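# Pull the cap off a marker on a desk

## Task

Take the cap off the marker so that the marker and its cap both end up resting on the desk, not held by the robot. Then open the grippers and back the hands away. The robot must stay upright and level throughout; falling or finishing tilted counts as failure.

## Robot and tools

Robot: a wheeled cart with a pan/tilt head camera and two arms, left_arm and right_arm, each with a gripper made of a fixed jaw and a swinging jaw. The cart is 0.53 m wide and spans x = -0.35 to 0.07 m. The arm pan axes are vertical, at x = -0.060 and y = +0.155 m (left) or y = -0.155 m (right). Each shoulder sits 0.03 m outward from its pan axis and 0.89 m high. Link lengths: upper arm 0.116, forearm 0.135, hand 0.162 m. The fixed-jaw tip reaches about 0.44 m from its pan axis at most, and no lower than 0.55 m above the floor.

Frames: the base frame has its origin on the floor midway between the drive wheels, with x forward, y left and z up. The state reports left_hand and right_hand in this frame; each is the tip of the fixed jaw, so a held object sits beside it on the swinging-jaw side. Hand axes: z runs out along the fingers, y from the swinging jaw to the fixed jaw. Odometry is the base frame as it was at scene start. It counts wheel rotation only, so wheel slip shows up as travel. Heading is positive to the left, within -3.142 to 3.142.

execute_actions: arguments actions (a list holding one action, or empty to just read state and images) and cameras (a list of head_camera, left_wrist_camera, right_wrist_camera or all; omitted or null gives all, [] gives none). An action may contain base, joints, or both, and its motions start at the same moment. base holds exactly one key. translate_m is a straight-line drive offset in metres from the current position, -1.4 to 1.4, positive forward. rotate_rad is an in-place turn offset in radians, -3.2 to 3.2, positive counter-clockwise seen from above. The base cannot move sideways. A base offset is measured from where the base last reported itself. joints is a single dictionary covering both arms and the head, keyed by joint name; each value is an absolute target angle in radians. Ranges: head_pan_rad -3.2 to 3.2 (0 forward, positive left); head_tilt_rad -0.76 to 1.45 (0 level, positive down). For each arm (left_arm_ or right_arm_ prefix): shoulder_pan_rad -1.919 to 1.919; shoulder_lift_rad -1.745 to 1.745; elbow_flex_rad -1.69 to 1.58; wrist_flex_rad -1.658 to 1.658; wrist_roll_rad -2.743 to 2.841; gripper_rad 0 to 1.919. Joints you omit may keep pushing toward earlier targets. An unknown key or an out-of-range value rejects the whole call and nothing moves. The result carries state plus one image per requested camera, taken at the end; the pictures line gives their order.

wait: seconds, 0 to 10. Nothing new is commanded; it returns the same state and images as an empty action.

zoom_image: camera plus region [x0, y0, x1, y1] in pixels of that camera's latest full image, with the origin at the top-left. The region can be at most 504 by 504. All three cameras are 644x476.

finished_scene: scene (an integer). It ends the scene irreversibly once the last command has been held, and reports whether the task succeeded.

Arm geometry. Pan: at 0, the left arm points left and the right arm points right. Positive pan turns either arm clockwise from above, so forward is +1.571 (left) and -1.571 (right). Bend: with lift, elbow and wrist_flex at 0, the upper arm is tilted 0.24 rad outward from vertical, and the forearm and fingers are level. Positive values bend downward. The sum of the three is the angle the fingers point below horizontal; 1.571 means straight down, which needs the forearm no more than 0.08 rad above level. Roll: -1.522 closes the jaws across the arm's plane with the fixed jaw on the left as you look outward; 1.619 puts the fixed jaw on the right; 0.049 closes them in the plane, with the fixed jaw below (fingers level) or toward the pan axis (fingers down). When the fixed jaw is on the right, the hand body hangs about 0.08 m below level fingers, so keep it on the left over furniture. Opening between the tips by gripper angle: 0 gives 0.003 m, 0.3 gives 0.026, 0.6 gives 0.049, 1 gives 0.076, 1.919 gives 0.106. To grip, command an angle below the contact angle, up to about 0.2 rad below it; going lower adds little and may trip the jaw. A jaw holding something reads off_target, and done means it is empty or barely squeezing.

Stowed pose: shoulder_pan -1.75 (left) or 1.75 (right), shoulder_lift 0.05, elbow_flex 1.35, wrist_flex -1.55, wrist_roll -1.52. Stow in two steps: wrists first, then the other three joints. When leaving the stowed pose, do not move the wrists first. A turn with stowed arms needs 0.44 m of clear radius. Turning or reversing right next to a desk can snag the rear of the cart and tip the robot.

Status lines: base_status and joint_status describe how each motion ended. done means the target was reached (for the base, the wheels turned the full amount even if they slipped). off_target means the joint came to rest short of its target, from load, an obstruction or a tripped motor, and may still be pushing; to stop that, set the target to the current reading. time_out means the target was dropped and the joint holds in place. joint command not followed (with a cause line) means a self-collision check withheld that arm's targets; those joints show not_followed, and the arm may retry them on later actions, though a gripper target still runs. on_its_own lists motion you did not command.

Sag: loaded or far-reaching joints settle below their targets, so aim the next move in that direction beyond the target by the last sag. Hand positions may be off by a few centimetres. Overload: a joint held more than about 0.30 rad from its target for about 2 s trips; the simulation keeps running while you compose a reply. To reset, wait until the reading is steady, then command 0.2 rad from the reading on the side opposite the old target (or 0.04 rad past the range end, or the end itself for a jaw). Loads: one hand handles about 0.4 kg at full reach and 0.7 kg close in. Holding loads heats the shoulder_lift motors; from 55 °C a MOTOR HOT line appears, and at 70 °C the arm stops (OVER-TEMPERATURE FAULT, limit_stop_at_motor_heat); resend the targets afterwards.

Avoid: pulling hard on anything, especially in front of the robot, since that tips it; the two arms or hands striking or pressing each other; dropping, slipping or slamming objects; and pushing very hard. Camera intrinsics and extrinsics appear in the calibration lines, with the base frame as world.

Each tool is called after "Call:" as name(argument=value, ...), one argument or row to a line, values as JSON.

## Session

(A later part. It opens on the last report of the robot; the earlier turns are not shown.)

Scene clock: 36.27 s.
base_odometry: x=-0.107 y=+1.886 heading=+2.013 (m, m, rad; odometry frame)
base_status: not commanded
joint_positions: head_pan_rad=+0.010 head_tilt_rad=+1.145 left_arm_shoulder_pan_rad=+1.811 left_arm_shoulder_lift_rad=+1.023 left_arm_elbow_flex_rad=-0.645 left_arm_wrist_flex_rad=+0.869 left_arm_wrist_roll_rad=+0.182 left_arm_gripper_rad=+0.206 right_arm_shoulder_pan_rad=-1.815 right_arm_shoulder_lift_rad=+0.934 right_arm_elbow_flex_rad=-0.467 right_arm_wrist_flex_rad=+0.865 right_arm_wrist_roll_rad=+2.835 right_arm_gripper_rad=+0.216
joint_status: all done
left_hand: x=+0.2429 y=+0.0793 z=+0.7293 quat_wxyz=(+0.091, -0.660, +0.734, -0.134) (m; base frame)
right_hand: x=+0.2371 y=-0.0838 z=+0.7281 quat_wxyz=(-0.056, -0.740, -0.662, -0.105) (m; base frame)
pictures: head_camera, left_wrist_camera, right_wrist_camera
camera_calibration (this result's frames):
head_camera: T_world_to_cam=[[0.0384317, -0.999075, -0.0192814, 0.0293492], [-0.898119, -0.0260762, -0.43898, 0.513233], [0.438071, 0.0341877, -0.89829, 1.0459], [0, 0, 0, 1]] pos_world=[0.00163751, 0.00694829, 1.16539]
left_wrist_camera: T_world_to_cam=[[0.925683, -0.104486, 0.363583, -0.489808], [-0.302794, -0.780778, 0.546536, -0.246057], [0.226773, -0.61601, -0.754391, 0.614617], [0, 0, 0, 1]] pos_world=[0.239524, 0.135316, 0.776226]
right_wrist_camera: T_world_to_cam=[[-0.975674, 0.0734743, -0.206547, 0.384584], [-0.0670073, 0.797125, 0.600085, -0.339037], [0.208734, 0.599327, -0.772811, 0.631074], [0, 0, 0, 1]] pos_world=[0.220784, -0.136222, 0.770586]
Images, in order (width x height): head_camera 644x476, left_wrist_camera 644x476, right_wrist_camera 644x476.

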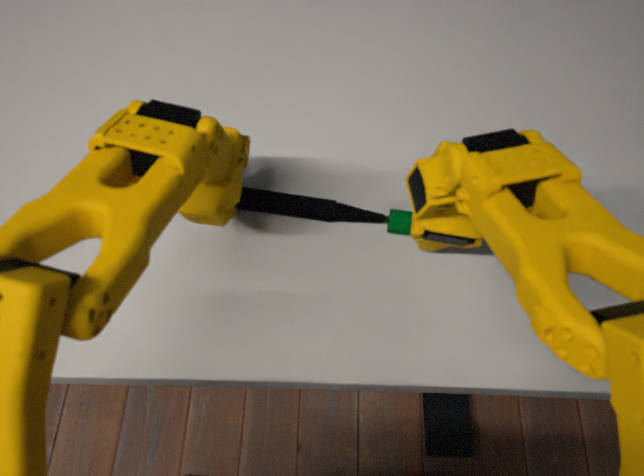

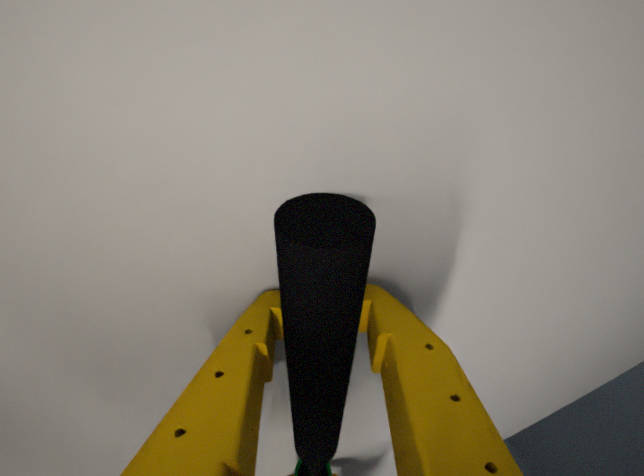

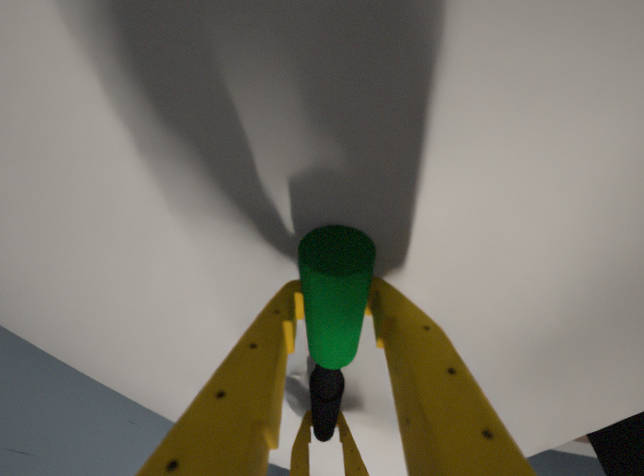

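Call:
execute_actions(
  actions=[
    {"joints":{"left_arm_shoulder_pan_rad":1.70,"right_arm_shoulder_pan_rad":-1.70,"left_arm_wrist_roll_rad":0.08}},
  ],
  cameras=[],
)

Call:
execute_actions(
  actions=[
    {"joints":{"left_arm_gripper_rad":0.6,"right_arm_gripper_rad":0.6}},
  ],
  cameras=[],
)

Call:
execute_actions(
  actions=[
    {"joints":{"left_arm_shoulder_lift_rad":0.6,"left_arm_elbow_flex_rad":-0.5,"left_arm_wrist_flex_rad":1.2,"right_arm_shoulder_lift_rad":0.6,"right_arm_wrist_flex_rad":1.05}},
  ],
  cameras=[],
)

Call:
execute_actions(
  actions=[
    {"base":{"translate_m":-0.35},"joints":{"head_tilt_rad":0.75}},
  ],
  cameras=["head_camera"],
)

Scene clock: 37.23 s.
base_odometry: x=-0.107 y=+1.886 heading=+2.013 (m, m, rad; odometry frame)
base_status: not commanded
joint_positions: head_pan_rad=+0.010 head_tilt_rad=+1.145 left_arm_shoulder_pan_rad=+1.711 left_arm_shoulder_lift_rad=+1.023 left_arm_elbow_flex_rad=-0.645 left_arm_wrist_flex_rad=+0.869 left_arm_wrist_roll_rad=+0.092 left_arm_gripper_rad=+0.206 right_arm_shoulder_pan_rad=-1.714 right_arm_shoulder_lift_rad=+0.934 right_arm_elbow_flex_rad=-0.467 right_arm_wrist_flex_rad=+0.865 right_arm_wrist_roll_rad=+2.835 right_arm_gripper_rad=+0.216
joint_status: all done
left_hand: x=+0.2490 y=+0.1106 z=+0.7293 quat_wxyz=(+0.103, -0.663, +0.731, -0.124) (m; base frame)
right_hand: x=+0.2428 y=-0.1142 z=+0.7281 quat_wxyz=(-0.061, -0.773, -0.624, -0.102) (m; base frame)
pictures: none
No camera images: the call's "cameras" was empty. Leave "cameras" out to get every camera's image.

Scene clock: 38.07 s.
base_odometry: x=-0.107 y=+1.886 heading=+2.013 (m, m, rad; odometry frame)
base_status: not commanded
joint_positions: head_pan_rad=+0.010 head_tilt_rad=+1.145 left_arm_shoulder_pan_rad=+1.711 left_arm_shoulder_lift_rad=+1.023 left_arm_elbow_flex_rad=-0.645 left_arm_wrist_flex_rad=+0.869 left_arm_wrist_roll_rad=+0.090 left_arm_gripper_rad=+0.590 right_arm_shoulder_pan_rad=-1.703 right_arm_shoulder_lift_rad=+0.924 right_arm_elbow_flex_rad=-0.476 right_arm_wrist_flex_rad=+0.862 right_arm_wrist_roll_rad=+2.835 right_arm_gripper_rad=+0.585
joint_status: all done
left_hand: x=+0.2490 y=+0.1106 z=+0.7293 quat_wxyz=(+0.103, -0.663, +0.731, -0.124) (m; base frame)
right_hand: x=+0.2473 y=-0.1169 z=+0.7327 quat_wxyz=(-0.067, -0.775, -0.619, -0.112) (m; base frame)
pictures: none
No camera images: the call's "cameras" was empty. Leave "cameras" out to get every camera's image.

Scene clock: 39.10 s.
base_odometry: x=-0.107 y=+1.886 heading=+2.013 (m, m, rad; odometry frame)
base_status: not commanded
joint_positions: head_pan_rad=+0.010 head_tilt_rad=+1.145 left_arm_shoulder_pan_rad=+1.707 left_arm_shoulder_lift_rad=+0.662 left_arm_elbow_flex_rad=-0.497 left_arm_wrist_flex_rad=+1.191 left_arm_wrist_roll_rad=+0.090 left_arm_gripper_rad=+0.591 right_arm_shoulder_pan_rad=-1.703 right_arm_shoulder_lift_rad=+0.666 right_arm_elbow_flex_rad=-0.475 right_arm_wrist_flex_rad=+1.046 right_arm_wrist_roll_rad=+2.835 right_arm_gripper_rad=+0.590
joint_status: all done
left_hand: x=+0.2194 y=+0.1161 z=+0.7899 quat_wxyz=(+0.069, -0.669, +0.735, -0.082) (m; base frame)
right_hand: x=+0.2526 y=-0.1162 z=+0.7955 quat_wxyz=(-0.086, -0.771, -0.615, -0.142) (m; base frame)
pictures: none
No camera images: the call's "cameras" was empty. Leave "cameras" out to get every camera's image.

Scene clock: 41.70 s.
base_odometry: x=+0.043 y=+1.570 heading=+2.016 (m, m, rad; odometry frame)
base_status: done
joint_positions: head_pan_rad=+0.010 head_tilt_rad=+0.764 left_arm_shoulder_pan_rad=+1.707 left_arm_shoulder_lift_rad=+0.662 left_arm_elbow_flex_rad=-0.497 left_arm_wrist_flex_rad=+1.191 left_arm_wrist_roll_rad=+0.090 left_arm_gripper_rad=+0.591 right_arm_shoulder_pan_rad=-1.703 right_arm_shoulder_lift_rad=+0.666 right_arm_elbow_flex_rad=-0.475 right_arm_wrist_flex_rad=+1.046 right_arm_wrist_roll_rad=+2.835 right_arm_gripper_rad=+0.590
joint_status: all done
left_hand: x=+0.2194 y=+0.1161 z=+0.7899 quat_wxyz=(+0.069, -0.669, +0.735, -0.082) (m; base frame)
right_hand: x=+0.2526 y=-0.1162 z=+0.7955 quat_wxyz=(-0.086, -0.771, -0.615, -0.142) (m; base frame)
pictures: head_camera
camera_calibration (this result's frames):
head_camera: T_world_to_cam=[[0.0435536, -0.999025, -0.0072871, 0.0157845], [-0.670543, -0.0238245, -0.741488, 0.872116], [0.740591, 0.0371808, -0.670927, 0.798423], [0, 0, 0, 1]] pos_world=[-0.00720136, 0.00686083, 1.18246]
Images, in order (width x height): head_camera 644x476.

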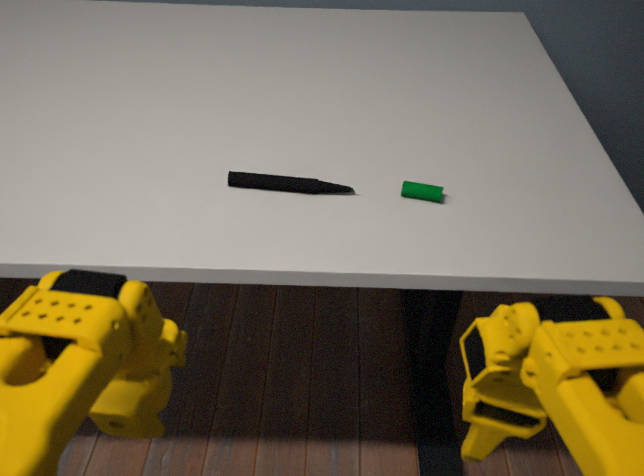

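Call:
finished_scene(
  scene=1,
)

The scene is finished: the task was done.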